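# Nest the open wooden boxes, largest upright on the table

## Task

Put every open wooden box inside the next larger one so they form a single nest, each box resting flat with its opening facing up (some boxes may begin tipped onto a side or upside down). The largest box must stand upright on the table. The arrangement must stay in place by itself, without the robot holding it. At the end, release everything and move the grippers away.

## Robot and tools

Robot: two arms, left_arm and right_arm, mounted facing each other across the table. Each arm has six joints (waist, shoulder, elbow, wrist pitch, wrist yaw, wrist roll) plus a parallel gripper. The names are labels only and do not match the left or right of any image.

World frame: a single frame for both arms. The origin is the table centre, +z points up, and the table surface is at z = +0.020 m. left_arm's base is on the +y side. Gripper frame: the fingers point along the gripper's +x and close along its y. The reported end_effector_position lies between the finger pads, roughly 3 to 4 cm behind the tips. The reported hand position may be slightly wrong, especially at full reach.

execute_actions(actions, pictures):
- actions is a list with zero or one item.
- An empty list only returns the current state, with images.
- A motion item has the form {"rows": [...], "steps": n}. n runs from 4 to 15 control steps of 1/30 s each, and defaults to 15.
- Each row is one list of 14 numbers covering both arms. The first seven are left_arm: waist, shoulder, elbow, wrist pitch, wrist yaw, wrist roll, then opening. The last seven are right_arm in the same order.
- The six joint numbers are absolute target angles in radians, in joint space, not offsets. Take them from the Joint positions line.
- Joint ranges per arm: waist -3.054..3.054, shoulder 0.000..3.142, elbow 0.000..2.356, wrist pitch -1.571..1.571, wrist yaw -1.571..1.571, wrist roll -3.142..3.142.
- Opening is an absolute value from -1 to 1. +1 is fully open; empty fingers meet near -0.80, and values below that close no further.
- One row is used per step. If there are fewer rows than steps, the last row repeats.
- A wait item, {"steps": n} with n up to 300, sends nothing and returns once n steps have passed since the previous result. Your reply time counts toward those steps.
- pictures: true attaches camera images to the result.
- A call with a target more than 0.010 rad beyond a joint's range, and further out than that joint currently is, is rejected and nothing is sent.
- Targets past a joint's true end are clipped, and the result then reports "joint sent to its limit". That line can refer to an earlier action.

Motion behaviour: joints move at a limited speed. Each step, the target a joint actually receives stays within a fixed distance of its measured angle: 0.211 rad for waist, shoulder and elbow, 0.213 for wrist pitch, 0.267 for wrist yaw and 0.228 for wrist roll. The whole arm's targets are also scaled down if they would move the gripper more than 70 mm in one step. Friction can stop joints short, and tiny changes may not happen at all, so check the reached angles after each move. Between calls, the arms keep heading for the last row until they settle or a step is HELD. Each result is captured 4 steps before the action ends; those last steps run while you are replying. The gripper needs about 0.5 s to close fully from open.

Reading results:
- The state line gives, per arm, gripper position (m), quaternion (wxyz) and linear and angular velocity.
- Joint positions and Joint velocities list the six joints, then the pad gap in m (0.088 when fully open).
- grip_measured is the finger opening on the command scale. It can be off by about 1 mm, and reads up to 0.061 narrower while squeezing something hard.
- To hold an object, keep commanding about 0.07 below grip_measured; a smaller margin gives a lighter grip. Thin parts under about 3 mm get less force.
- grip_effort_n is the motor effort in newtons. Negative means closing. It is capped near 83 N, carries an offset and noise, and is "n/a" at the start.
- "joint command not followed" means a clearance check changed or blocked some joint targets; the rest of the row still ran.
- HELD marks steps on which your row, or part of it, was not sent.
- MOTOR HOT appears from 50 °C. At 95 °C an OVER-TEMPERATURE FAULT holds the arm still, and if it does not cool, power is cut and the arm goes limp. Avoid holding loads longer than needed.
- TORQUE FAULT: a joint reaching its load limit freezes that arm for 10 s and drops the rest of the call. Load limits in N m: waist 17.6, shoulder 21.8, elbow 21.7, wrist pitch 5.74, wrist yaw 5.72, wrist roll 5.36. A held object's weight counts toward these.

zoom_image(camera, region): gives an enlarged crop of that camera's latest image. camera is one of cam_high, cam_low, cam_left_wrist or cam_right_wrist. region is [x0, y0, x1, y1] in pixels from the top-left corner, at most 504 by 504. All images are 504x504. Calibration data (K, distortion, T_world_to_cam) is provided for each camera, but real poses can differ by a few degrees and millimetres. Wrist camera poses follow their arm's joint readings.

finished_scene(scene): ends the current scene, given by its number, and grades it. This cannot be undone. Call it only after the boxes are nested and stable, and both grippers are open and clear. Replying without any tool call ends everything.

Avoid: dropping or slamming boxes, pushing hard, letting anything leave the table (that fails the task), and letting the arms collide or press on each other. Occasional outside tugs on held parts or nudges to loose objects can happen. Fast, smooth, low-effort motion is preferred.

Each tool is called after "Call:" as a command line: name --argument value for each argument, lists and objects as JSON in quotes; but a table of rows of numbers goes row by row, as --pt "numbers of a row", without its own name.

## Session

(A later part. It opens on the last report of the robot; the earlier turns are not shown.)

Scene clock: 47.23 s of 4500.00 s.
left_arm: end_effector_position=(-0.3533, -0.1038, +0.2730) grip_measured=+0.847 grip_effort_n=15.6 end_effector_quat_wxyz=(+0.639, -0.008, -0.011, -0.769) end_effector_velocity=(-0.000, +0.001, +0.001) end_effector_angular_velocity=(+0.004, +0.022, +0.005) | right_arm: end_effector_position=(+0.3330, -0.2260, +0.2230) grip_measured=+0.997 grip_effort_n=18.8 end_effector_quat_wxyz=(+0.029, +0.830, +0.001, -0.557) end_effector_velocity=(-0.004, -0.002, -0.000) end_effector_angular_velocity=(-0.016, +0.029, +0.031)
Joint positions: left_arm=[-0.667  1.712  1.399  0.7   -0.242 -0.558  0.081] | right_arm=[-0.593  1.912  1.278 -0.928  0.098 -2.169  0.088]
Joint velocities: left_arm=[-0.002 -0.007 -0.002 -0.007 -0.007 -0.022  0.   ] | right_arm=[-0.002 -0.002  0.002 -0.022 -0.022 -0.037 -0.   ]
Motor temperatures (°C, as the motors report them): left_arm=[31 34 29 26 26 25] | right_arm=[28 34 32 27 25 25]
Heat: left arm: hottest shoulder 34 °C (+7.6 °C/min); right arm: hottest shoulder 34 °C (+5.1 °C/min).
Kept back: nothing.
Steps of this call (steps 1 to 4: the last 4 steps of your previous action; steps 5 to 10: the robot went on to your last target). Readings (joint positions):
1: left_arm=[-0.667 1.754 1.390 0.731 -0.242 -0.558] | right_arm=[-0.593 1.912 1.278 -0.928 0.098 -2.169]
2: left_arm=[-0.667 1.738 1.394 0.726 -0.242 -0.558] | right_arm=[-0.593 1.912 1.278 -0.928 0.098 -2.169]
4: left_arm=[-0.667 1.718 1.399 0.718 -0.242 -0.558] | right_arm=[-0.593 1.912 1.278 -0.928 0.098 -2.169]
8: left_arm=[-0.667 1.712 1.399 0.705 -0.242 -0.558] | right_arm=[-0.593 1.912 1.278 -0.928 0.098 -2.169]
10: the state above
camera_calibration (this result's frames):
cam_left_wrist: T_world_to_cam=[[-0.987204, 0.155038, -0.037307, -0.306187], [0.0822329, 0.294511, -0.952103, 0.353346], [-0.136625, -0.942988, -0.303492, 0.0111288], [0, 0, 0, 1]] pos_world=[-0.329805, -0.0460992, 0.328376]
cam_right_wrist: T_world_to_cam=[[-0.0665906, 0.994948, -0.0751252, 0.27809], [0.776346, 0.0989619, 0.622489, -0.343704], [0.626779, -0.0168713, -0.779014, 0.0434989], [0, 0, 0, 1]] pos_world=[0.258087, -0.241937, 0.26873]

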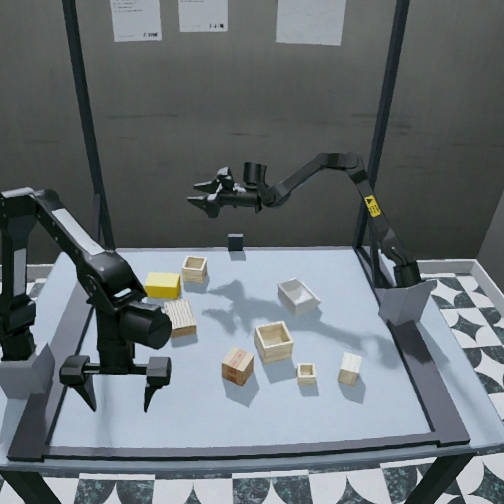

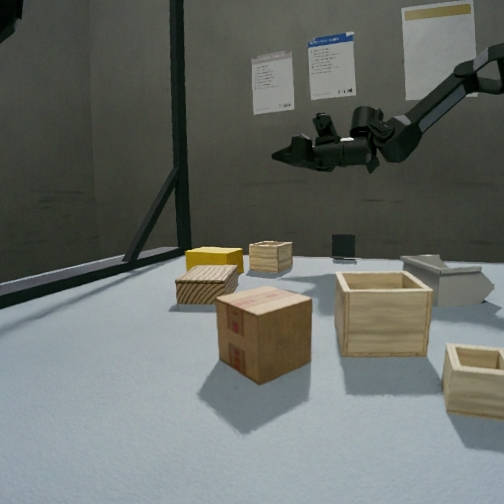

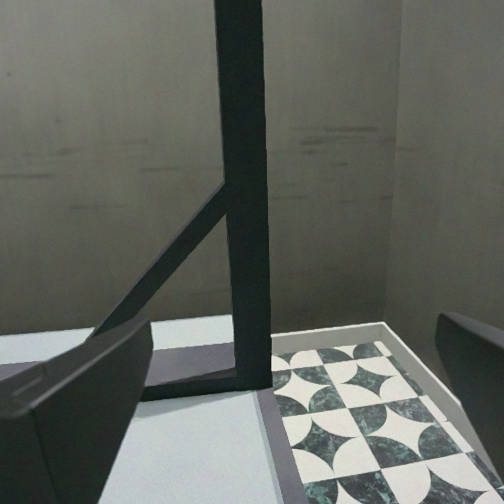

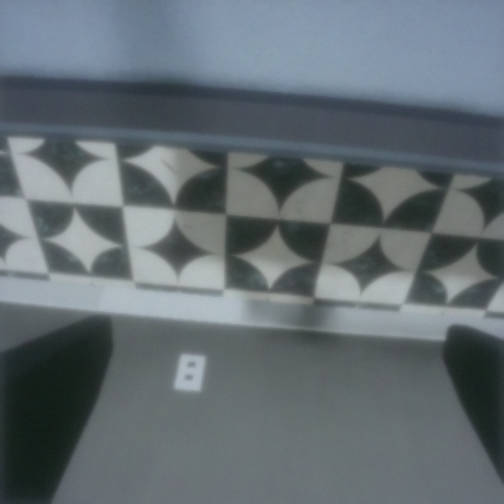

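Call:
execute_actions --actions '[{"rows":[[-0.40,1.75,1.608,-0.1,0.5,1.0,0.0,-0.593,1.912,1.278,-0.928,0.098,-2.169,1]],"steps":15}]'

Call:
execute_actions --actions '[{"rows":[[-0.40,1.90,1.608,-0.308,0.5,1.0,0.0,-0.593,1.912,1.278,-0.928,0.098,-2.169,1]],"steps":15}]'

Call:
execute_actions --actions '[{"steps":15}]' --pictures true

Scene clock: 50.00 s of 4500.00 s.
left_arm: end_effector_position=(-0.3025, -0.1287, +0.2851) grip_measured=+0.053 grip_effort_n=-17.9 end_effector_quat_wxyz=(+0.526, +0.306, -0.099, -0.787) end_effector_velocity=(+0.023, +0.123, -0.335) end_effector_angular_velocity=(+1.549, -1.250, -0.773) | right_arm: end_effector_position=(+0.3330, -0.2260, +0.2230) grip_measured=+0.997 grip_effort_n=18.4 end_effector_quat_wxyz=(+0.029, +0.830, +0.001, -0.557) end_effector_velocity=(+0.000, +0.001, +0.000) end_effector_angular_velocity=(+0.008, +0.003, +0.008)
Joint positions: left_arm=[-0.4    1.73   1.594  0.233  0.331 -0.056  0.042] | right_arm=[-0.593  1.912  1.278 -0.928  0.098 -2.169  0.088]
Joint velocities: left_arm=[-0.017  0.037  0.027 -1.341  1.37   1.443 -0.021] | right_arm=[-0.002 -0.002 -0.002  0.007 -0.007 -0.007 -0.   ]
Motor temperatures (°C, as the motors report them): left_arm=[31 35 30 27 26 25] | right_arm=[28 34 32 27 25 25]
Heat: left arm: hottest shoulder 35 °C (+8.4 °C/min); right arm: hottest shoulder 34 °C (+4.8 °C/min).
Steps of this call (steps 1 to 30: the robot went on to your last target; steps 31 to 72: nothing new was sent; steps 73 to 83: the first 11 steps of this action). Readings (joint positions):
73: left_arm=[-0.660 1.711 1.412 0.680 -0.218 -0.537] | right_arm=[-0.593 1.912 1.278 -0.928 0.098 -2.169]
74: left_arm=[-0.638 1.716 1.445 0.627 -0.155 -0.488] | right_arm=[-0.593 1.912 1.278 -0.928 0.098 -2.169]
76: left_arm=[-0.566 1.728 1.507 0.546 -0.048 -0.397] | right_arm=[-0.593 1.912 1.278 -0.928 0.098 -2.169]
80: left_arm=[-0.424 1.729 1.579 0.371 0.167 -0.202] | right_arm=[-0.593 1.912 1.278 -0.928 0.098 -2.169]
83: the state above

Scene clock: 50.50 s of 4500.00 s.
left_arm: end_effector_position=(-0.2127, -0.0869, +0.1395) grip_measured=+0.004 grip_effort_n=-18.4 end_effector_quat_wxyz=(+0.339, +0.606, -0.052, -0.718) end_effector_velocity=(+0.083, +0.047, -0.097) end_effector_angular_velocity=(+0.329, -0.830, -0.927) | right_arm: end_effector_position=(+0.3330, -0.2260, +0.2230) grip_measured=+0.997 grip_effort_n=19.3 end_effector_quat_wxyz=(+0.029, +0.830, +0.001, -0.557) end_effector_velocity=(-0.004, -0.004, -0.003) end_effector_angular_velocity=(-0.008, +0.033, -0.012)
Joint positions: left_arm=[-0.406  1.889  1.603 -0.272  0.49   0.602  0.039] | right_arm=[-0.593  1.912  1.278 -0.928  0.098 -2.169  0.088]
Joint velocities: left_arm=[ 0.007  0.154 -0.017 -0.3    0.037  1.443 -0.   ] | right_arm=[-0.002  0.002 -0.002 -0.022 -0.022  0.007 -0.   ]
Motor temperatures (°C, as the motors report them): left_arm=[31 35 30 27 26 25] | right_arm=[28 34 32 27 25 25]
Heat: left arm: hottest shoulder 35 °C (+8.3 °C/min); right arm: hottest shoulder 34 °C (+4.8 °C/min).
Steps of this call (steps 1 to 4: the last 4 steps of your previous action; steps 5 to 15: the first 11 steps of this action). Readings (joint positions):
5: left_arm=[-0.409 1.746 1.595 0.014 0.455 0.177] | right_arm=[-0.593 1.912 1.278 -0.928 0.098 -2.169]
6: left_arm=[-0.409 1.760 1.598 -0.008 0.461 0.207] | right_arm=[-0.593 1.912 1.278 -0.928 0.098 -2.169]
8: left_arm=[-0.408 1.790 1.606 -0.071 0.470 0.277] | right_arm=[-0.593 1.912 1.278 -0.928 0.098 -2.169]
12: left_arm=[-0.407 1.857 1.606 -0.220 0.485 0.456] | right_arm=[-0.593 1.912 1.278 -0.928 0.098 -2.169]
15: the state above

Scene clock: 51.00 s of 4500.00 s.
left_arm: end_effector_position=(-0.2090, -0.0820, +0.1349) grip_measured=+0.003 grip_effort_n=-18.4 end_effector_quat_wxyz=(+0.214, +0.665, -0.170, -0.695) end_effector_velocity=(+0.008, +0.009, -0.008) end_effector_angular_velocity=(+0.044, -0.047, -0.017) | right_arm: end_effector_position=(+0.3330, -0.2260, +0.2230) grip_measured=+0.997 grip_effort_n=18.8 end_effector_quat_wxyz=(+0.029, +0.830, +0.001, -0.557) end_effector_velocity=(-0.003, -0.004, +0.001) end_effector_angular_velocity=(-0.018, +0.016, +0.015)
Joint positions: left_arm=[-0.405  1.893  1.604 -0.306  0.497  0.987  0.039] | right_arm=[-0.593  1.912  1.278 -0.928  0.098 -2.169  0.088]
Joint velocities: left_arm=[-0.002  0.002 -0.007 -0.051 -0.007  0.066 -0.   ] | right_arm=[-0.002 -0.007 -0.002 -0.022 -0.007 -0.022  0.   ]
Motor temperatures (°C, as the motors report them): left_arm=[31 35 30 27 26 25] | right_arm=[28 34 32 27 25 25]
Heat: left arm: hottest shoulder 35 °C (+8.2 °C/min); right arm: hottest shoulder 34 °C (+4.7 °C/min).
Kept back: nothing.
Steps of this call (steps 1 to 4: the last 4 steps of your previous action; steps 5 to 15: the robot went on to your last target). Readings (joint positions):
1: left_arm=[-0.406 1.893 1.603 -0.281 0.491 0.651] | right_arm=[-0.593 1.912 1.278 -0.928 0.098 -2.169]
2: left_arm=[-0.405 1.893 1.603 -0.286 0.492 0.700] | right_arm=[-0.593 1.912 1.278 -0.928 0.098 -2.169]
4: left_arm=[-0.405 1.893 1.603 -0.292 0.495 0.797] | right_arm=[-0.593 1.912 1.278 -0.928 0.098 -2.169]
8: left_arm=[-0.405 1.893 1.604 -0.304 0.496 0.929] | right_arm=[-0.593 1.912 1.278 -0.928 0.098 -2.169]
15: the state above
camera_calibration (this result's frames):
cam_left_wrist: T_world_to_cam=[[-0.0405652, 0.836277, -0.546804, 0.150096], [0.950968, 0.200249, 0.235711, 0.217198], [0.306617, -0.510432, -0.803396, 0.205071], [0, 0, 0, 1]] pos_world=[-0.263338, -0.0643409, 0.195631]
cam_right_wrist: T_world_to_cam=[[-0.0665906, 0.994948, -0.0751252, 0.27809], [0.776346, 0.0989619, 0.622489, -0.343704], [0.626779, -0.0168713, -0.779014, 0.0434989], [0, 0, 0, 1]] pos_world=[0.258087, -0.241937, 0.26873]

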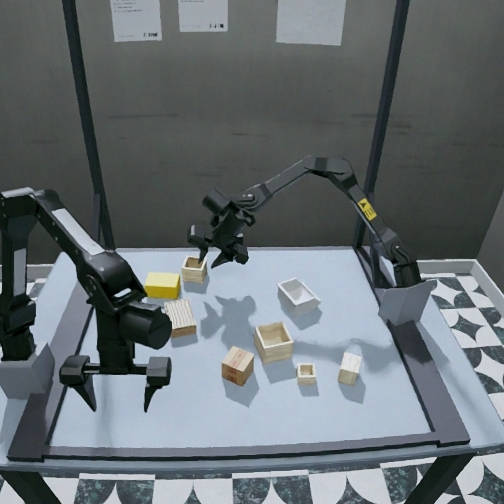

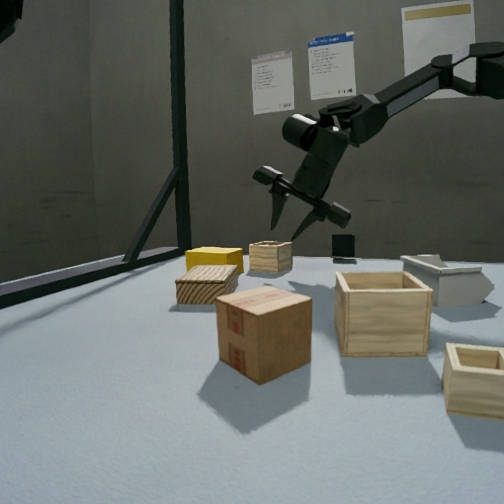

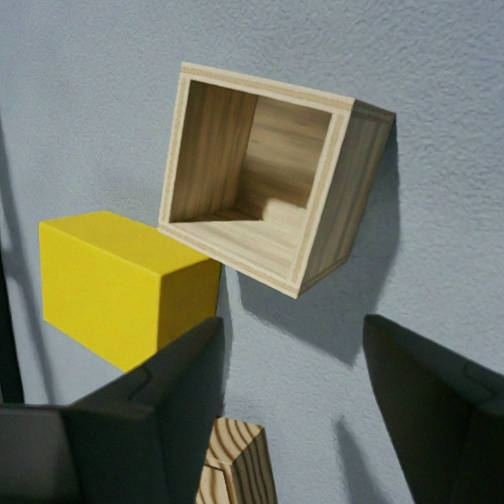

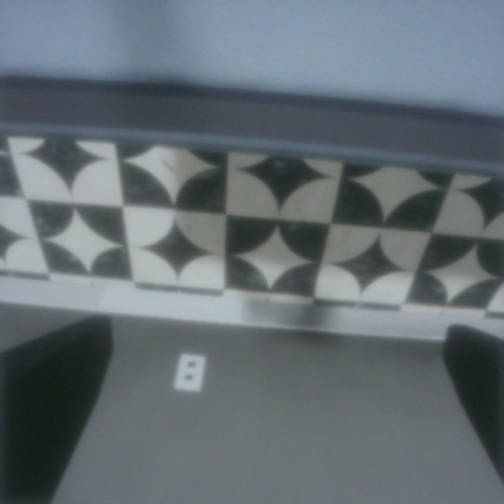

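Call:
execute_actions --actions '[{"rows":[[-0.45,1.97,1.73,-0.36,0.5,1.2,0.0,-0.593,1.912,1.278,-0.928,0.098,-2.169,1]],"steps":15}]'

Call:
execute_actions --actions '[{"steps":15}]' --pictures true

Scene clock: 52.03 s of 4500.00 s.
left_arm: end_effector_position=(-0.2331, -0.0913, +0.1221) grip_measured=+0.003 grip_effort_n=-18.4 end_effector_quat_wxyz=(+0.126, +0.676, -0.240, -0.685) end_effector_velocity=(-0.000, -0.011, +0.000) end_effector_angular_velocity=(-0.024, -0.053, -0.069) | right_arm: end_effector_position=(+0.3330, -0.2260, +0.2230) grip_measured=+0.997 grip_effort_n=19.3 end_effector_quat_wxyz=(+0.029, +0.830, +0.001, -0.557) end_effector_velocity=(-0.002, -0.002, +0.001) end_effector_angular_velocity=(-0.000, +0.008, +0.005)
Joint positions: left_arm=[-0.453  1.953  1.715 -0.356  0.497  1.186  0.039] | right_arm=[-0.593  1.912  1.278 -0.928  0.098 -2.169  0.088]
Joint velocities: left_arm=[-0.002  0.032  0.051 -0.007 -0.022  0.081 -0.   ] | right_arm=[-0.002 -0.007 -0.002 -0.007 -0.007 -0.007 -0.   ]
Motor temperatures (°C, as the motors report them): left_arm=[31 35 30 27 26 25] | right_arm=[28 34 32 27 25 25]
Heat: left arm: hottest shoulder 35 °C (+8.1 °C/min); right arm: hottest shoulder 34 °C (+4.6 °C/min).
Steps of this call (steps 1 to 15: the robot went on to your last target; steps 16 to 20: nothing new was sent; steps 21 to 31: the first 11 steps of this action). Readings (joint positions):
21: left_arm=[-0.406 1.898 1.615 -0.318 0.497 1.021] | right_arm=[-0.593 1.912 1.278 -0.928 0.098 -2.169]
22: left_arm=[-0.409 1.910 1.638 -0.329 0.497 1.065] | right_arm=[-0.593 1.912 1.278 -0.928 0.098 -2.169]
24: left_arm=[-0.424 1.933 1.677 -0.336 0.497 1.121] | right_arm=[-0.593 1.912 1.278 -0.928 0.098 -2.169]
28: left_arm=[-0.449 1.948 1.707 -0.351 0.497 1.172] | right_arm=[-0.593 1.912 1.278 -0.928 0.098 -2.169]
31: the state above

Scene clock: 52.53 s of 4500.00 s.
left_arm: end_effector_position=(-0.2333, -0.0922, +0.1221) grip_measured=+0.003 grip_effort_n=-18.4 end_effector_quat_wxyz=(+0.122, +0.677, -0.244, -0.684) end_effector_velocity=(-0.002, -0.001, +0.003) end_effector_angular_velocity=(-0.008, +0.003, -0.015) | right_arm: end_effector_position=(+0.3330, -0.2260, +0.2230) grip_measured=+0.997 grip_effort_n=19.8 end_effector_quat_wxyz=(+0.029, +0.830, +0.001, -0.557) end_effector_velocity=(-0.001, -0.002, -0.000) end_effector_angular_velocity=(-0.004, +0.010, +0.004)
Joint positions: left_arm=[-0.453  1.956  1.721 -0.358  0.497  1.196  0.039] | right_arm=[-0.593  1.912  1.278 -0.928  0.098 -2.169  0.088]
Joint velocities: left_arm=[ 0.002 -0.002  0.002  0.007  0.007  0.007 -0.   ] | right_arm=[-0.002 -0.002 -0.002 -0.007 -0.007 -0.007 -0.   ]
Motor temperatures (°C, as the motors report them): left_arm=[31 35 30 27 26 25] | right_arm=[28 34 32 27 25 25]
Heat: left arm: hottest shoulder 35 °C (+8.0 °C/min); right arm: hottest shoulder 34 °C (+4.6 °C/min).
Kept back: nothing.
Steps of this call (steps 1 to 4: the last 4 steps of your previous action; steps 5 to 15: the robot went on to your last target). Readings (joint positions):
1: left_arm=[-0.453 1.954 1.717 -0.356 0.497 1.188] | right_arm=[-0.593 1.912 1.278 -0.928 0.098 -2.169]
2: left_arm=[-0.453 1.955 1.718 -0.357 0.497 1.190] | right_arm=[-0.593 1.912 1.278 -0.928 0.098 -2.169]
4: left_arm=[-0.453 1.955 1.719 -0.358 0.497 1.193] | right_arm=[-0.593 1.912 1.278 -0.928 0.098 -2.169]
8: left_arm=[-0.453 1.956 1.721 -0.358 0.497 1.196] | right_arm=[-0.593 1.912 1.278 -0.928 0.098 -2.169]
15: the state above
camera_calibration (this result's frames):
cam_left_wrist: T_world_to_cam=[[0.191615, 0.830802, -0.522544, 0.201359], [0.944519, -0.0113791, 0.32826, 0.213006], [0.266773, -0.556452, -0.786888, 0.181444], [0, 0, 0, 1]] pos_world=[-0.288176, -0.0639006, 0.178074]
cam_right_wrist: T_world_to_cam=[[-0.0665906, 0.994948, -0.0751252, 0.27809], [0.776346, 0.0989619, 0.622489, -0.343704], [0.626779, -0.0168713, -0.779014, 0.0434989], [0, 0, 0, 1]] pos_world=[0.258087, -0.241937, 0.26873]

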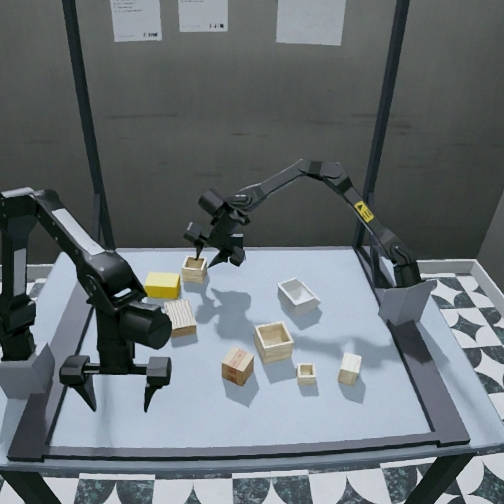

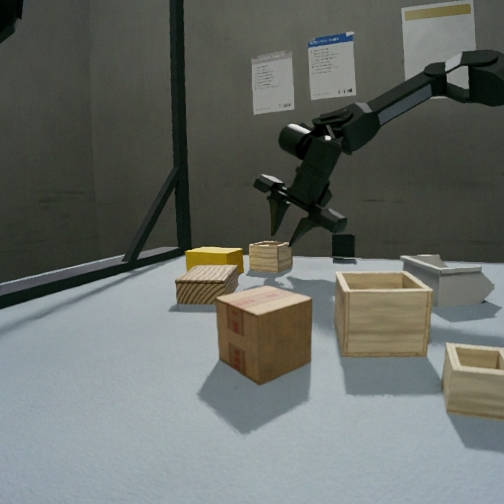

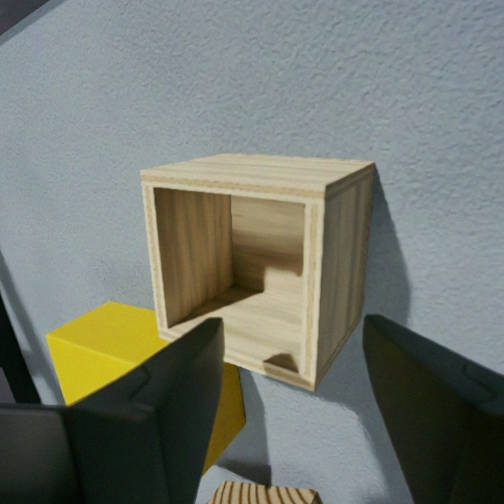

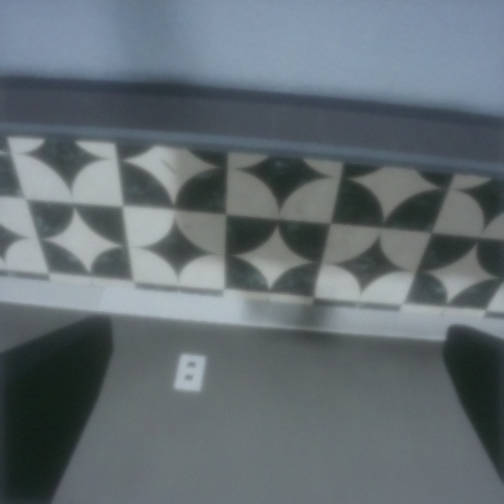

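Call:
execute_actions --actions '[{"rows":[[-0.475,2.05,1.79,-0.35,0.5,1.2,0.0,-0.593,1.912,1.278,-0.928,0.098,-2.169,1]],"steps":15}]'

Call:
execute_actions --actions '[{"steps":12}]' --pictures true

Scene clock: 53.03 s of 4500.00 s.
left_arm: end_effector_position=(-0.2309, -0.0997, +0.0950) grip_measured=+0.003 grip_effort_n=-18.4 end_effector_quat_wxyz=(+0.110, +0.677, -0.235, -0.688) end_effector_velocity=(-0.000, -0.007, +0.001) end_effector_angular_velocity=(-0.014, -0.004, +0.023) | right_arm: end_effector_position=(+0.3330, -0.2260, +0.2230) grip_measured=+0.997 grip_effort_n=19.8 end_effector_quat_wxyz=(+0.029, +0.830, +0.001, -0.557) end_effector_velocity=(-0.001, -0.001, +0.001) end_effector_angular_velocity=(-0.009, -0.005, +0.007)
Joint positions: left_arm=[-0.476  2.038  1.774 -0.351  0.498  1.197  0.039] | right_arm=[-0.593  1.912  1.278 -0.928  0.098 -2.169  0.088]
Joint velocities: left_arm=[-0.002  0.017  0.032 -0.007 -0.022 -0.022 -0.   ] | right_arm=[ 0.002 -0.002  0.002 -0.007  0.007 -0.007 -0.   ]
Motor temperatures (°C, as the motors report them): left_arm=[31 35 30 27 26 25] | right_arm=[28 34 32 27 25 25]
Heat: left arm: hottest shoulder 35 °C (+7.9 °C/min); right arm: hottest shoulder 34 °C (+4.5 °C/min).
Steps of this call (steps 1 to 4: the robot went on to your last target; steps 5 to 15: the first 11 steps of this action). Readings (joint positions):
5: left_arm=[-0.453 1.963 1.727 -0.361 0.498 1.197] | right_arm=[-0.593 1.912 1.278 -0.928 0.098 -2.169]
6: left_arm=[-0.455 1.976 1.742 -0.358 0.498 1.197] | right_arm=[-0.593 1.912 1.278 -0.928 0.098 -2.169]
8: left_arm=[-0.462 2.000 1.765 -0.351 0.498 1.197] | right_arm=[-0.593 1.912 1.278 -0.928 0.098 -2.169]
12: left_arm=[-0.474 2.030 1.772 -0.351 0.498 1.197] | right_arm=[-0.593 1.912 1.278 -0.928 0.098 -2.169]
15: the state above

Scene clock: 53.43 s of 4500.00 s.
left_arm: end_effector_position=(-0.2331, -0.1016, +0.0972) grip_measured=+0.003 grip_effort_n=-18.4 end_effector_quat_wxyz=(+0.111, +0.676, -0.239, -0.688) end_effector_velocity=(+0.001, -0.002, +0.001) end_effector_angular_velocity=(-0.014, -0.004, +0.023) | right_arm: end_effector_position=(+0.3330, -0.2260, +0.2230) grip_measured=+0.997 grip_effort_n=19.3 end_effector_quat_wxyz=(+0.029, +0.830, +0.001, -0.557) end_effector_velocity=(-0.003, +0.001, +0.000) end_effector_angular_velocity=(+0.012, +0.020, -0.006)
Joint positions: left_arm=[-0.476  2.038  1.783 -0.351  0.498  1.197  0.039] | right_arm=[-0.593  1.912  1.278 -0.928  0.098 -2.169  0.088]
Joint velocities: left_arm=[-0.002 -0.002 -0.002  0.007 -0.022 -0.022 -0.   ] | right_arm=[-0.002 -0.002  0.002 -0.007 -0.022  0.007 -0.   ]
Motor temperatures (°C, as the motors report them): left_arm=[31 35 30 27 26 25] | right_arm=[28 34 32 27 25 25]
Heat: left arm: hottest shoulder 35 °C (+7.9 °C/min); right arm: hottest shoulder 34 °C (+4.5 °C/min).
Kept back: nothing.
Steps of this call (steps 1 to 4: the last 4 steps of your previous action; steps 5 to 12: the robot went on to your last target). Readings (joint positions):
1: left_arm=[-0.476 2.038 1.775 -0.351 0.498 1.197] | right_arm=[-0.593 1.912 1.278 -0.928 0.098 -2.169]
2: left_arm=[-0.476 2.038 1.777 -0.351 0.498 1.197] | right_arm=[-0.593 1.912 1.278 -0.928 0.098 -2.169]
4: left_arm=[-0.476 2.038 1.780 -0.351 0.498 1.197] | right_arm=[-0.593 1.912 1.278 -0.928 0.098 -2.169]
8: left_arm=[-0.476 2.038 1.783 -0.351 0.498 1.197] | right_arm=[-0.593 1.912 1.278 -0.928 0.098 -2.169]
12: the state above
camera_calibration (this result's frames):
cam_left_wrist: T_world_to_cam=[[0.19862, 0.841961, -0.501649, 0.196847], [0.945277, -0.0293891, 0.324942, 0.219517], [0.258846, -0.538737, -0.801724, 0.157989], [0, 0, 0, 1]] pos_world=[-0.287496, -0.0741718, 0.154081]
cam_right_wrist: T_world_to_cam=[[-0.0665906, 0.994948, -0.0751252, 0.27809], [0.776346, 0.0989619, 0.622489, -0.343704], [0.626779, -0.0168713, -0.779014, 0.0434989], [0, 0, 0, 1]] pos_world=[0.258087, -0.241937, 0.26873]

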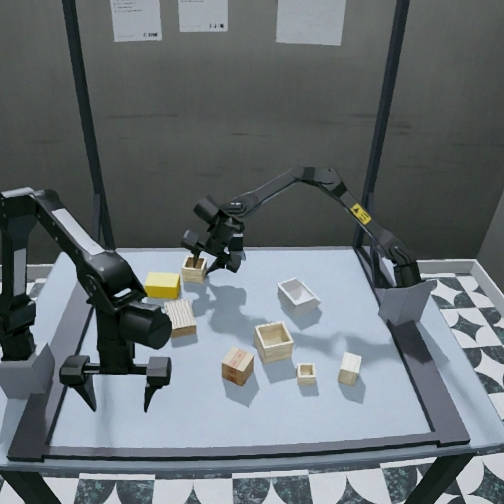

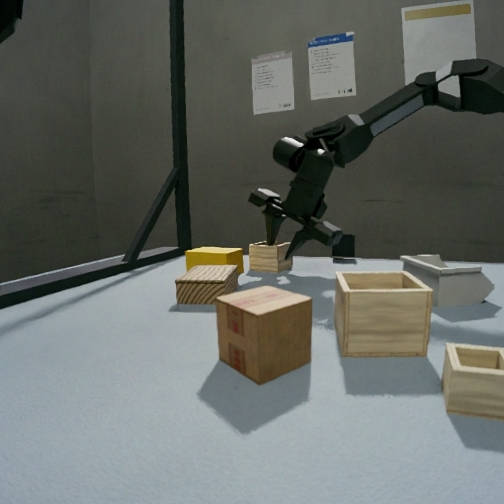

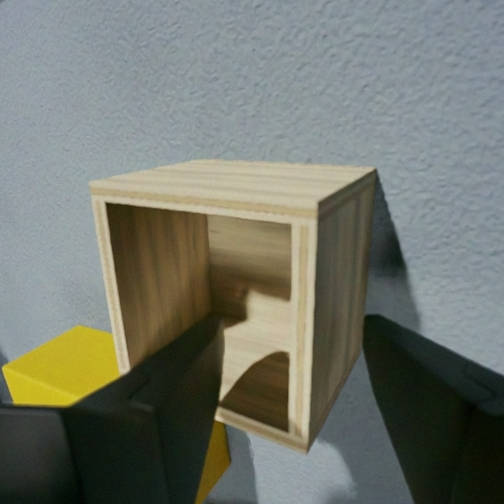

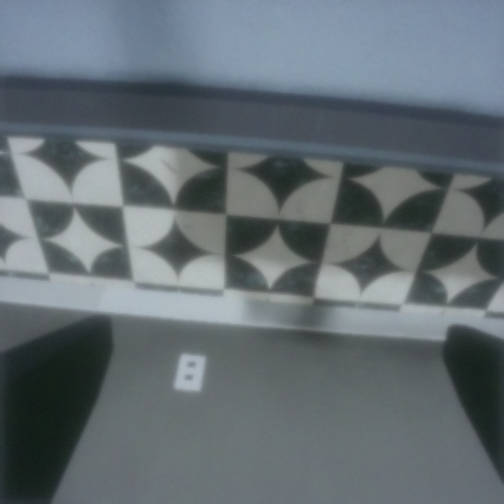

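Call:
execute_actions --actions '[{"rows":[[-0.495,2.11,1.83,-0.34,0.5,1.2,0.0,-0.593,1.912,1.278,-0.928,0.098,-2.169,1]],"steps":15}]'

Call:
execute_actions --actions '[{"steps":12}]' --pictures true

Scene clock: 53.97 s of 4500.00 s.
left_arm: end_effector_position=(-0.2323, -0.1052, +0.0761) grip_measured=+0.003 grip_effort_n=-18.4 end_effector_quat_wxyz=(+0.100, +0.676, -0.232, -0.692) end_effector_velocity=(-0.012, -0.008, +0.012) end_effector_angular_velocity=(-0.038, +0.008, -0.020) | right_arm: end_effector_position=(+0.3330, -0.2260, +0.2230) grip_measured=+0.997 grip_effort_n=18.8 end_effector_quat_wxyz=(+0.029, +0.830, +0.001, -0.557) end_effector_velocity=(-0.003, -0.004, -0.001) end_effector_angular_velocity=(-0.016, +0.018, +0.000)
Joint positions: left_arm=[-0.496  2.096  1.817 -0.343  0.498  1.198  0.039] | right_arm=[-0.593  1.912  1.278 -0.928  0.098 -2.169  0.088]
Joint velocities: left_arm=[-0.002 -0.007  0.032  0.007 -0.007 -0.007 -0.   ] | right_arm=[-0.002 -0.002 -0.002 -0.022 -0.007 -0.007 -0.   ]
Motor temperatures (°C, as the motors report them): left_arm=[31 35 30 27 26 25] | right_arm=[28 34 32 27 25 25]
Heat: left arm: hottest shoulder 35 °C (+7.8 °C/min); right arm: hottest shoulder 34 °C (+4.4 °C/min).
Steps of this call (steps 1 to 5: the robot went on to your last target; steps 6 to 16: the first 11 steps of this action). Readings (joint positions):
6: left_arm=[-0.477 2.043 1.786 -0.352 0.498 1.197] | right_arm=[-0.593 1.912 1.278 -0.928 0.098 -2.169]
7: left_arm=[-0.478 2.052 1.795 -0.348 0.498 1.197] | right_arm=[-0.593 1.912 1.278 -0.928 0.098 -2.169]
9: left_arm=[-0.483 2.069 1.811 -0.343 0.498 1.197] | right_arm=[-0.593 1.912 1.278 -0.928 0.098 -2.169]
13: left_arm=[-0.495 2.091 1.815 -0.343 0.498 1.198] | right_arm=[-0.593 1.912 1.278 -0.928 0.098 -2.169]
16: the state above

Scene clock: 54.37 s of 4500.00 s.
left_arm: end_effector_position=(-0.2336, -0.1064, +0.0773) grip_measured=+0.003 grip_effort_n=-18.4 end_effector_quat_wxyz=(+0.101, +0.675, -0.235, -0.692) end_effector_velocity=(+0.000, +0.001, -0.001) end_effector_angular_velocity=(+0.004, -0.003, +0.012) | right_arm: end_effector_position=(+0.3330, -0.2260, +0.2230) grip_measured=+0.997 grip_effort_n=19.3 end_effector_quat_wxyz=(+0.029, +0.830, +0.001, -0.557) end_effector_velocity=(+0.005, -0.002, +0.002) end_effector_angular_velocity=(-0.005, -0.022, -0.002)
Joint positions: left_arm=[-0.496  2.096  1.822 -0.342  0.498  1.198  0.039] | right_arm=[-0.593  1.912  1.278 -0.928  0.098 -2.169  0.088]
Joint velocities: left_arm=[-0.002 -0.002 -0.002 -0.007 -0.007 -0.007 -0.   ] | right_arm=[-0.007 -0.002 -0.002  0.007  0.022 -0.007  0.   ]
Motor temperatures (°C, as the motors report them): left_arm=[31 36 30 27 26 25] | right_arm=[28 34 32 27 25 25]
Heat: left arm: hottest shoulder 36 °C (+8.8 °C/min); right arm: hottest shoulder 34 °C (+4.4 °C/min).
Kept back: nothing.
Steps of this call (steps 1 to 4: the last 4 steps of your previous action; steps 5 to 12: the robot went on to your last target). Readings (joint positions):
1: left_arm=[-0.496 2.096 1.818 -0.343 0.498 1.198] | right_arm=[-0.593 1.912 1.278 -0.928 0.098 -2.169]
2: left_arm=[-0.496 2.096 1.820 -0.342 0.498 1.198] | right_arm=[-0.593 1.912 1.278 -0.928 0.098 -2.169]
4: left_arm=[-0.496 2.096 1.821 -0.342 0.498 1.198] | right_arm=[-0.593 1.912 1.278 -0.928 0.098 -2.169]
8: left_arm=[-0.496 2.096 1.822 -0.342 0.498 1.198] | right_arm=[-0.593 1.912 1.278 -0.928 0.098 -2.169]
12: the state above
camera_calibration (this result's frames):
cam_left_wrist: T_world_to_cam=[[0.205641, 0.849528, -0.485813, 0.192269], [0.945868, -0.0451686, 0.321394, 0.225076], [0.25109, -0.525606, -0.81283, 0.140049], [0, 0, 0, 1]] pos_world=[-0.287596, -0.0795609, 0.134904]
cam_right_wrist: T_world_to_cam=[[-0.0665906, 0.994948, -0.0751252, 0.27809], [0.776346, 0.0989619, 0.622489, -0.343704], [0.626779, -0.0168713, -0.779014, 0.0434989], [0, 0, 0, 1]] pos_world=[0.258087, -0.241937, 0.26873]

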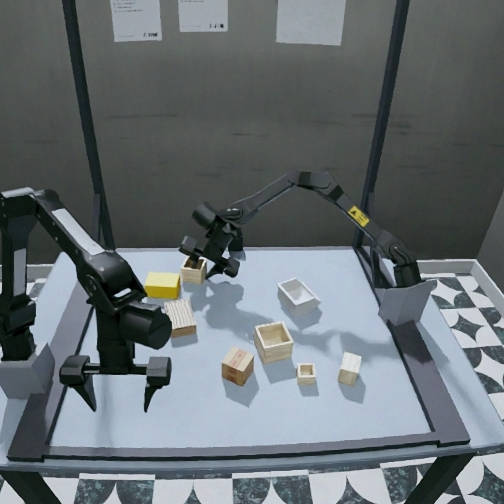

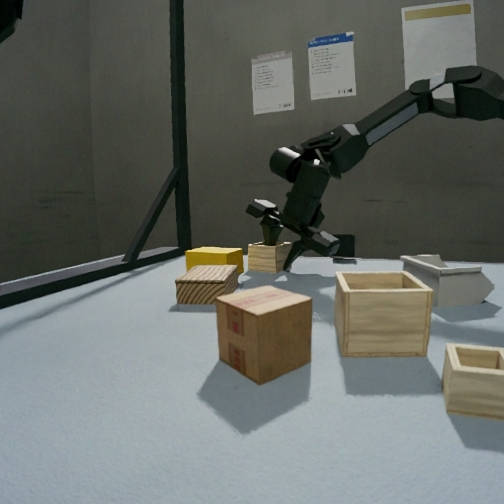

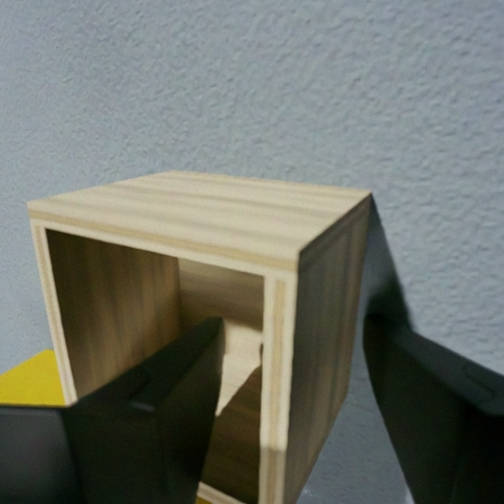

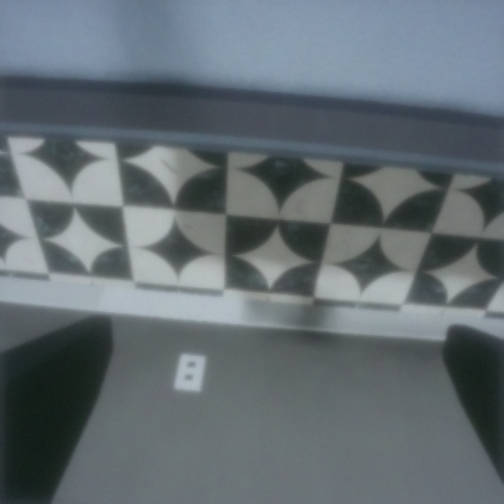

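Close, while lifting slightly so the box can tilt.

Call:
execute_actions --actions '[{"rows":[[-0.496,2.09,1.82,-0.342,0.5,1.2,-0.5,-0.593,1.912,1.278,-0.928,0.098,-2.169,1]],"steps":12}]'

Call:
execute_actions --actions '[{"rows":[[-0.49,2.05,1.81,-0.342,0.5,1.2,-0.9,-0.593,1.912,1.278,-0.928,0.098,-2.169,1]],"steps":15}]'

Call:
execute_actions --actions '[{"steps":12}]' --pictures true

Scene clock: 54.77 s of 4500.00 s.
left_arm: end_effector_position=(-0.2336, -0.1064, +0.0773) grip_measured=-0.432 grip_effort_n=-20.2 end_effector_quat_wxyz=(+0.101, +0.675, -0.235, -0.692) end_effector_velocity=(+0.000, +0.001, -0.001) end_effector_angular_velocity=(+0.005, +0.004, +0.025) | right_arm: end_effector_position=(+0.3330, -0.2260, +0.2230) grip_measured=+0.997 grip_effort_n=18.8 end_effector_quat_wxyz=(+0.029, +0.830, +0.001, -0.557) end_effector_velocity=(-0.003, -0.004, -0.001) end_effector_angular_velocity=(-0.016, +0.018, +0.000)
Joint positions: left_arm=[-0.496  2.096  1.822 -0.342  0.498  1.198  0.018] | right_arm=[-0.593  1.912  1.278 -0.928  0.098 -2.169  0.088]
Joint velocities: left_arm=[-0.002 -0.002 -0.002 -0.007 -0.007 -0.022 -0.026] | right_arm=[-0.002 -0.002 -0.002 -0.022 -0.007 -0.007 -0.   ]
Motor temperatures (°C, as the motors report them): left_arm=[31 36 30 27 26 25] | right_arm=[28 34 32 27 25 25]
Heat: left arm: hottest shoulder 36 °C (+8.8 °C/min); right arm: hottest shoulder 34 °C (+4.4 °C/min).
Steps of this call (steps 1 to 4: the robot went on to your last target; steps 5 to 12: the first 8 steps of this action). Readings (joint positions):
5: left_arm=[-0.496 2.096 1.822 -0.342 0.498 1.198] | right_arm=[-0.593 1.912 1.278 -0.928 0.098 -2.169]
6: left_arm=[-0.496 2.096 1.822 -0.342 0.498 1.198] | right_arm=[-0.593 1.912 1.278 -0.928 0.098 -2.169]
8: left_arm=[-0.496 2.096 1.822 -0.342 0.498 1.198] | right_arm=[-0.593 1.912 1.278 -0.928 0.098 -2.169]
12: the state above

Scene clock: 55.27 s of 4500.00 s.
left_arm: end_effector_position=(-0.2407, -0.1055, +0.0867) grip_measured=-0.733 grip_effort_n=-83.5 end_effector_quat_wxyz=(+0.102, +0.671, -0.244, -0.693) end_effector_velocity=(-0.008, +0.003, +0.011) end_effector_angular_velocity=(-0.009, -0.007, -0.009) | right_arm: end_effector_position=(+0.3330, -0.2260, +0.2230) grip_measured=+0.997 grip_effort_n=19.3 end_effector_quat_wxyz=(+0.029, +0.830, +0.001, -0.557) end_effector_velocity=(-0.001, -0.001, +0.001) end_effector_angular_velocity=(-0.009, -0.005, +0.007)
Joint positions: left_arm=[-0.496  2.071  1.816 -0.343  0.5    1.199  0.003] | right_arm=[-0.593  1.912  1.278 -0.928  0.098 -2.169  0.088]
Joint velocities: left_arm=[-0.002 -0.032 -0.002 -0.022 -0.007  0.007 -0.   ] | right_arm=[ 0.002 -0.002  0.002 -0.007  0.007 -0.007 -0.   ]
Motor temperatures (°C, as the motors report them): left_arm=[31 36 30 27 26 25] | right_arm=[28 34 32 27 25 25]
Heat: left arm: hottest shoulder 36 °C (+8.7 °C/min); right arm: hottest shoulder 34 °C (+4.3 °C/min).
Steps of this call (steps 1 to 4: the last 4 steps of your previous action; steps 5 to 15: the first 11 steps of this action). Readings (joint positions):
5: left_arm=[-0.496 2.095 1.821 -0.342 0.498 1.198] | right_arm=[-0.593 1.912 1.278 -0.928 0.098 -2.169]
6: left_arm=[-0.496 2.093 1.820 -0.342 0.498 1.198] | right_arm=[-0.593 1.912 1.278 -0.928 0.098 -2.169]
8: left_arm=[-0.496 2.088 1.817 -0.343 0.498 1.198] | right_arm=[-0.593 1.912 1.278 -0.928 0.098 -2.169]
12: left_arm=[-0.496 2.076 1.816 -0.343 0.500 1.199] | right_arm=[-0.593 1.912 1.278 -0.928 0.098 -2.169]
15: the state above

Scene clock: 55.67 s of 4500.00 s.
left_arm: end_effector_position=(-0.2407, -0.1052, +0.0868) grip_measured=-0.733 grip_effort_n=-83.5 end_effector_quat_wxyz=(+0.102, +0.671, -0.244, -0.693) end_effector_velocity=(-0.001, -0.001, +0.001) end_effector_angular_velocity=(-0.009, -0.007, -0.009) | right_arm: end_effector_position=(+0.3330, -0.2260, +0.2230) grip_measured=+0.997 grip_effort_n=19.3 end_effector_quat_wxyz=(+0.029, +0.830, +0.001, -0.557) end_effector_velocity=(-0.003, -0.001, -0.001) end_effector_angular_velocity=(+0.008, +0.022, -0.007)
Joint positions: left_arm=[-0.496  2.07   1.815 -0.343  0.5    1.199  0.003] | right_arm=[-0.593  1.912  1.278 -0.928  0.098 -2.169  0.088]
Joint velocities: left_arm=[-0.002 -0.002 -0.002  0.007 -0.007  0.007 -0.   ] | right_arm=[-0.002 -0.002 -0.002 -0.007 -0.022  0.007 -0.   ]
Motor temperatures (°C, as the motors report them): left_arm=[31 36 30 27 26 25] | right_arm=[28 34 32 27 25 25]
Heat: left arm: hottest shoulder 36 °C (+8.6 °C/min); right arm: hottest shoulder 34 °C (+4.3 °C/min).
Kept back: nothing.
Steps of this call (steps 1 to 4: the last 4 steps of your previous action; steps 5 to 12: the robot went on to your last target). Readings (joint positions):
1: left_arm=[-0.496 2.070 1.816 -0.343 0.500 1.199] | right_arm=[-0.593 1.912 1.278 -0.928 0.098 -2.169]
2: left_arm=[-0.496 2.070 1.816 -0.343 0.500 1.199] | right_arm=[-0.593 1.912 1.278 -0.928 0.098 -2.169]
4: left_arm=[-0.496 2.070 1.816 -0.343 0.500 1.199] | right_arm=[-0.593 1.912 1.278 -0.928 0.098 -2.169]
8: left_arm=[-0.496 2.070 1.815 -0.343 0.500 1.199] | right_arm=[-0.593 1.912 1.278 -0.928 0.098 -2.169]
12: the state above
camera_calibration (this result's frames):
cam_left_wrist: T_world_to_cam=[[0.214152, 0.840359, -0.497931, 0.19948], [0.946617, -0.0528047, 0.318006, 0.22847], [0.240946, -0.539452, -0.806806, 0.145737], [0, 0, 0, 1]] pos_world=[-0.294107, -0.0769524, 0.144255]
cam_right_wrist: T_world_to_cam=[[-0.0665906, 0.994948, -0.0751252, 0.27809], [0.776346, 0.0989619, 0.622489, -0.343704], [0.626779, -0.0168713, -0.779014, 0.0434989], [0, 0, 0, 1]] pos_world=[0.258087, -0.241937, 0.26873]

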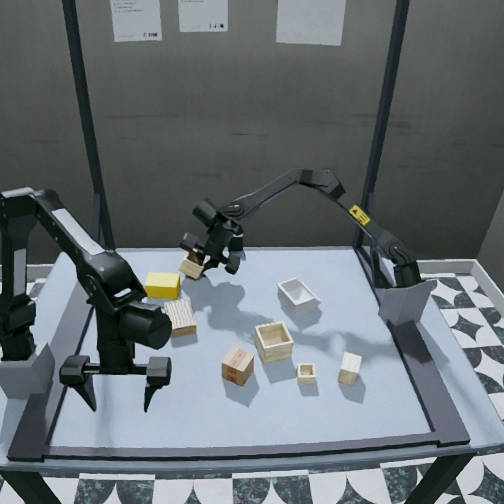

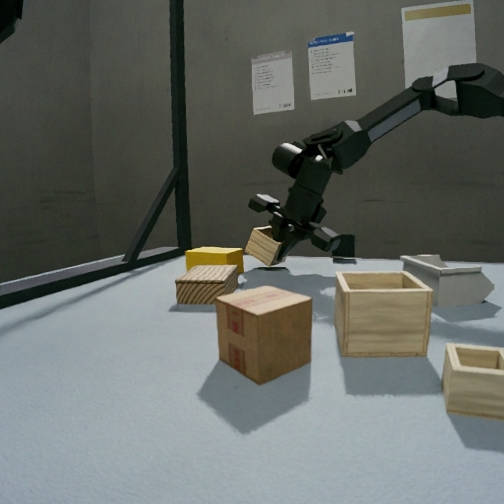

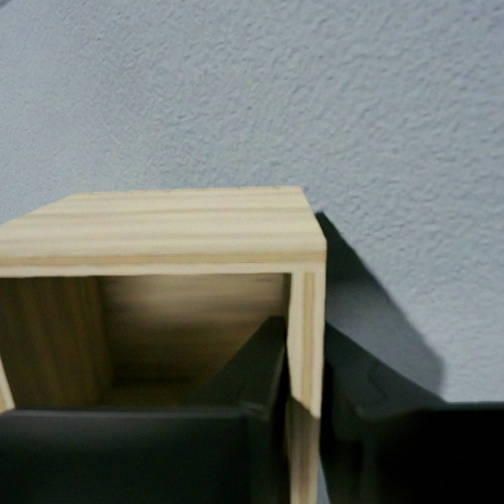

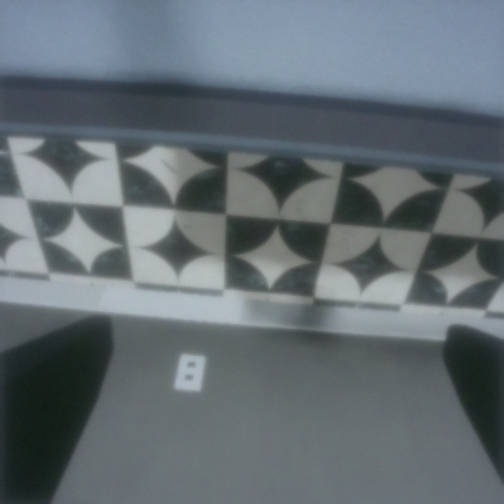

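Call:
execute_actions --actions '[{"rows":[[-0.45,1.85,1.75,-0.5,0.5,1.2,-0.9,-0.593,1.912,1.278,-0.928,0.098,-2.169,1]],"steps":15}]'

Call:
execute_actions --actions '[{"rows":[[-0.05,1.95,1.75,-1.1,0.6,1.8,-0.9,-0.593,1.912,1.278,-0.928,0.098,-2.169,1]],"steps":15}]'

Call:
execute_actions --actions '[{"rows":[[0.358,2.138,1.576,-1.313,0.676,2.395,-0.9,-0.593,1.912,1.278,-0.928,0.098,-2.169,1]],"steps":15}]'

Call:
execute_actions --actions '[{"steps":20}]' --pictures true

Scene clock: 56.50 s of 4500.00 s.
left_arm: end_effector_position=(-0.2635, -0.0779, +0.1638) grip_measured=-0.733 grip_effort_n=-83.5 end_effector_quat_wxyz=(+0.122, +0.673, -0.251, -0.684) end_effector_velocity=(-0.033, +0.024, +0.048) end_effector_angular_velocity=(-0.031, -0.005, -0.008) | right_arm: end_effector_position=(+0.3330, -0.2260, +0.2230) grip_measured=+0.997 grip_effort_n=19.8 end_effector_quat_wxyz=(+0.029, +0.830, +0.001, -0.557) end_effector_velocity=(-0.003, -0.004, -0.001) end_effector_angular_velocity=(-0.016, +0.018, +0.000)
Joint positions: left_arm=[-0.454  1.856  1.762 -0.485  0.5    1.199  0.003] | right_arm=[-0.593  1.912  1.278 -0.928  0.098 -2.169  0.088]
Joint velocities: left_arm=[-0.007 -0.144 -0.002 -0.11  -0.022 -0.007  0.   ] | right_arm=[-0.002 -0.002 -0.002 -0.022 -0.007 -0.007 -0.   ]
Motor temperatures (°C, as the motors report them): left_arm=[32 37 30 27 26 25] | right_arm=[28 34 32 27 25 25]
Heat: left arm: hottest shoulder 37 °C (+9.6 °C/min); right arm: hottest shoulder 34 °C (+4.2 °C/min).
Steps of this call (steps 1 to 14: the robot went on to your last target; steps 15 to 25: the first 11 steps of this action). Readings (joint positions):
15: left_arm=[-0.496 2.058 1.811 -0.349 0.500 1.199] | right_arm=[-0.593 1.912 1.278 -0.928 0.098 -2.169]
16: left_arm=[-0.493 2.037 1.797 -0.389 0.500 1.199] | right_arm=[-0.593 1.912 1.278 -0.928 0.098 -2.169]
18: left_arm=[-0.481 1.985 1.768 -0.441 0.500 1.199] | right_arm=[-0.593 1.912 1.278 -0.928 0.098 -2.169]
22: left_arm=[-0.458 1.893 1.762 -0.472 0.500 1.199] | right_arm=[-0.593 1.912 1.278 -0.928 0.098 -2.169]
25: the state above

Scene clock: 57.00 s of 4500.00 s.
left_arm: end_effector_position=(-0.1237, -0.0454, +0.1873) grip_measured=-0.733 grip_effort_n=-83.5 end_effector_quat_wxyz=(+0.076, +0.748, -0.153, -0.641) end_effector_velocity=(+0.399, +0.175, +0.161) end_effector_angular_velocity=(+0.567, -0.418, +0.276) | right_arm: end_effector_position=(+0.3330, -0.2260, +0.2230) grip_measured=+0.997 grip_effort_n=18.8 end_effector_quat_wxyz=(+0.029, +0.830, +0.001, -0.557) end_effector_velocity=(-0.000, -0.004, -0.001) end_effector_angular_velocity=(-0.016, +0.000, +0.000)
Joint positions: left_arm=[-0.186  1.926  1.754 -0.817  0.576  1.54   0.003] | right_arm=[-0.593  1.912  1.278 -0.928  0.098 -2.169  0.088]
Joint velocities: left_arm=[ 0.926  0.129  0.002 -1.15   0.125  1.297 -0.   ] | right_arm=[-0.002 -0.002 -0.007 -0.007  0.007 -0.007 -0.   ]
Motor temperatures (°C, as the motors report them): left_arm=[32 37 30 27 26 25] | right_arm=[28 34 32 27 25 25]
Heat: left arm: hottest shoulder 37 °C (+9.5 °C/min); right arm: hottest shoulder 34 °C (+4.2 °C/min).
Steps of this call (steps 1 to 4: the last 4 steps of your previous action; steps 5 to 15: the first 11 steps of this action). Readings (joint positions):
5: left_arm=[-0.451 1.858 1.755 -0.511 0.506 1.214] | right_arm=[-0.593 1.912 1.278 -0.928 0.098 -2.169]
6: left_arm=[-0.438 1.864 1.755 -0.539 0.526 1.247] | right_arm=[-0.593 1.912 1.278 -0.928 0.098 -2.169]
8: left_arm=[-0.394 1.874 1.755 -0.596 0.544 1.306] | right_arm=[-0.593 1.912 1.278 -0.928 0.098 -2.169]
12: left_arm=[-0.278 1.908 1.754 -0.716 0.565 1.432] | right_arm=[-0.593 1.912 1.278 -0.928 0.098 -2.169]
15: the state above

Scene clock: 57.50 s of 4500.00 s.
left_arm: end_effector_position=(+0.0244, +0.0816, +0.1927) grip_measured=-0.733 grip_effort_n=-83.5 end_effector_quat_wxyz=(+0.036, +0.727, +0.056, -0.684) end_effector_velocity=(+0.317, +0.256, +0.136) end_effector_angular_velocity=(+0.022, +0.318, +0.273) | right_arm: end_effector_position=(+0.3330, -0.2260, +0.2230) grip_measured=+0.997 grip_effort_n=19.3 end_effector_quat_wxyz=(+0.029, +0.830, +0.001, -0.557) end_effector_velocity=(-0.001, -0.002, -0.002) end_effector_angular_velocity=(-0.017, +0.000, +0.005)
Joint positions: left_arm=[ 0.17   2.093  1.615 -1.236  0.653  2.023  0.003] | right_arm=[-0.593  1.912  1.278 -0.928  0.098 -2.169  0.088]
Joint velocities: left_arm=[ 1.096  0.335 -0.286 -0.476  0.095  1.267 -0.   ] | right_arm=[ 0.002  0.002 -0.002 -0.007  0.007 -0.007 -0.   ]
Motor temperatures (°C, as the motors report them): left_arm=[32 36 30 27 26 25] | right_arm=[28 35 32 27 25 25]
Heat: left arm: hottest shoulder 36 °C (+8.3 °C/min); right arm: hottest shoulder 35 °C (+5.2 °C/min).
Steps of this call (steps 1 to 4: the last 4 steps of your previous action; steps 5 to 15: the first 11 steps of this action). Readings (joint positions):
5: left_arm=[-0.065 1.943 1.746 -1.011 0.592 1.726] | right_arm=[-0.593 1.912 1.278 -0.928 0.098 -2.169]
6: left_arm=[-0.051 1.951 1.736 -1.026 0.605 1.746] | right_arm=[-0.593 1.912 1.278 -0.928 0.098 -2.169]
8: left_arm=[-0.018 1.975 1.712 -1.069 0.619 1.792] | right_arm=[-0.593 1.912 1.278 -0.928 0.098 -2.169]
12: left_arm=[0.073 2.049 1.651 -1.171 0.639 1.906] | right_arm=[-0.593 1.912 1.278 -0.928 0.098 -2.169]
15: the state above

Scene clock: 58.17 s of 4500.00 s.
left_arm: end_effector_position=(+0.0668, +0.1207, +0.2216) grip_measured=-0.733 grip_effort_n=-83.5 end_effector_quat_wxyz=(-0.003, +0.712, -0.003, -0.703) end_effector_velocity=(-0.001, +0.001, +0.001) end_effector_angular_velocity=(+0.008, -0.003, -0.022) | right_arm: end_effector_position=(+0.3330, -0.2260, +0.2230) grip_measured=+0.997 grip_effort_n=18.8 end_effector_quat_wxyz=(+0.029, +0.830, +0.001, -0.557) end_effector_velocity=(-0.001, -0.002, -0.002) end_effector_angular_velocity=(-0.014, +0.013, +0.016)
Joint positions: left_arm=[ 0.351  2.129  1.581 -1.311  0.672  2.39   0.003] | right_arm=[-0.593  1.912  1.278 -0.928  0.098 -2.169  0.088]
Joint velocities: left_arm=[-0.002 -0.002  0.002 -0.007 -0.007  0.022  0.   ] | right_arm=[-0.002  0.002 -0.002 -0.007 -0.007 -0.022  0.   ]
Motor temperatures (°C, as the motors report them): left_arm=[32 36 30 27 26 25] | right_arm=[28 35 32 27 25 25]
Heat: left arm: hottest shoulder 36 °C (+8.3 °C/min); right arm: hottest shoulder 35 °C (+5.2 °C/min).
Kept back: nothing.
Steps of this call (steps 1 to 4: the last 4 steps of your previous action; steps 5 to 20: the robot went on to your last target). Readings (joint positions):
1: left_arm=[0.208 2.104 1.606 -1.252 0.657 2.069] | right_arm=[-0.593 1.912 1.278 -0.928 0.098 -2.169]
2: left_arm=[0.247 2.111 1.599 -1.266 0.659 2.118] | right_arm=[-0.593 1.912 1.278 -0.928 0.098 -2.169]
4: left_arm=[0.311 2.121 1.591 -1.285 0.661 2.215] | right_arm=[-0.593 1.912 1.278 -0.928 0.098 -2.169]
8: left_arm=[0.354 2.126 1.584 -1.302 0.667 2.333] | right_arm=[-0.593 1.912 1.278 -0.928 0.098 -2.169]
20: the state above
camera_calibration (this result's frames):
cam_left_wrist: T_world_to_cam=[[0.0398129, 0.998795, -0.0287018, -0.10053], [0.939388, -0.0276245, 0.341742, -0.101398], [0.340537, -0.0405679, -0.939355, 0.264738], [0, 0, 0, 1]] pos_world=[0.00910127, 0.108348, 0.28045]
cam_right_wrist: T_world_to_cam=[[-0.0665906, 0.994948, -0.0751252, 0.27809], [0.776346, 0.0989619, 0.622489, -0.343704], [0.626779, -0.0168713, -0.779014, 0.0434989], [0, 0, 0, 1]] pos_world=[0.258087, -0.241937, 0.26873]

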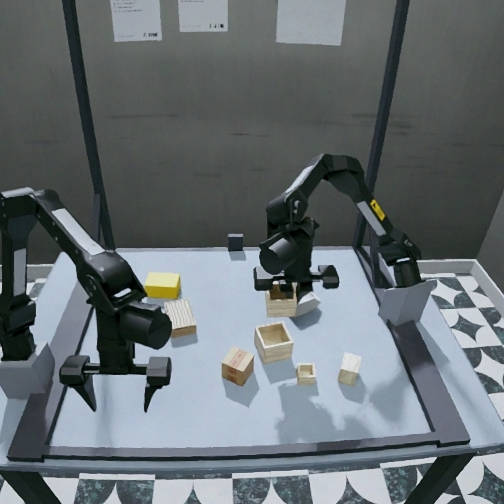

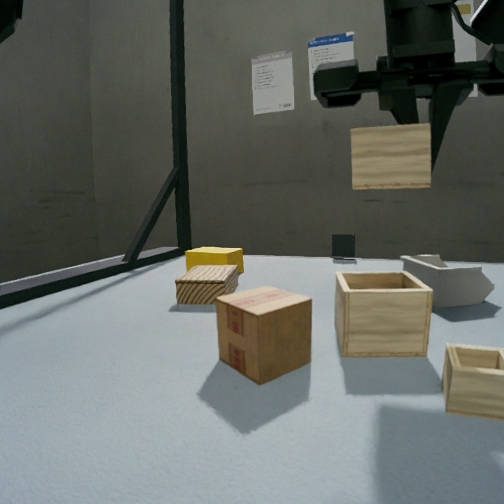

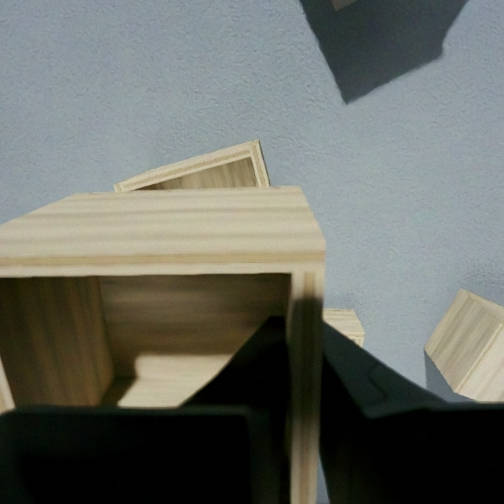

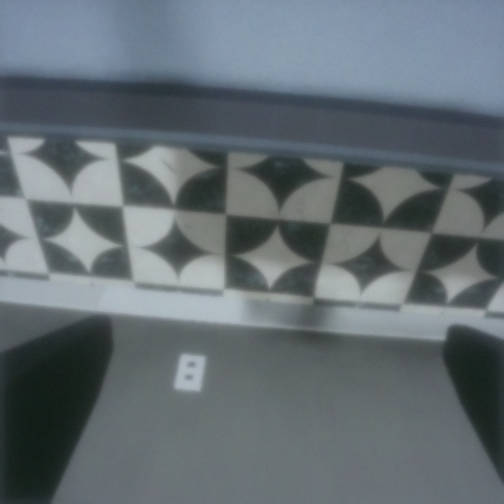

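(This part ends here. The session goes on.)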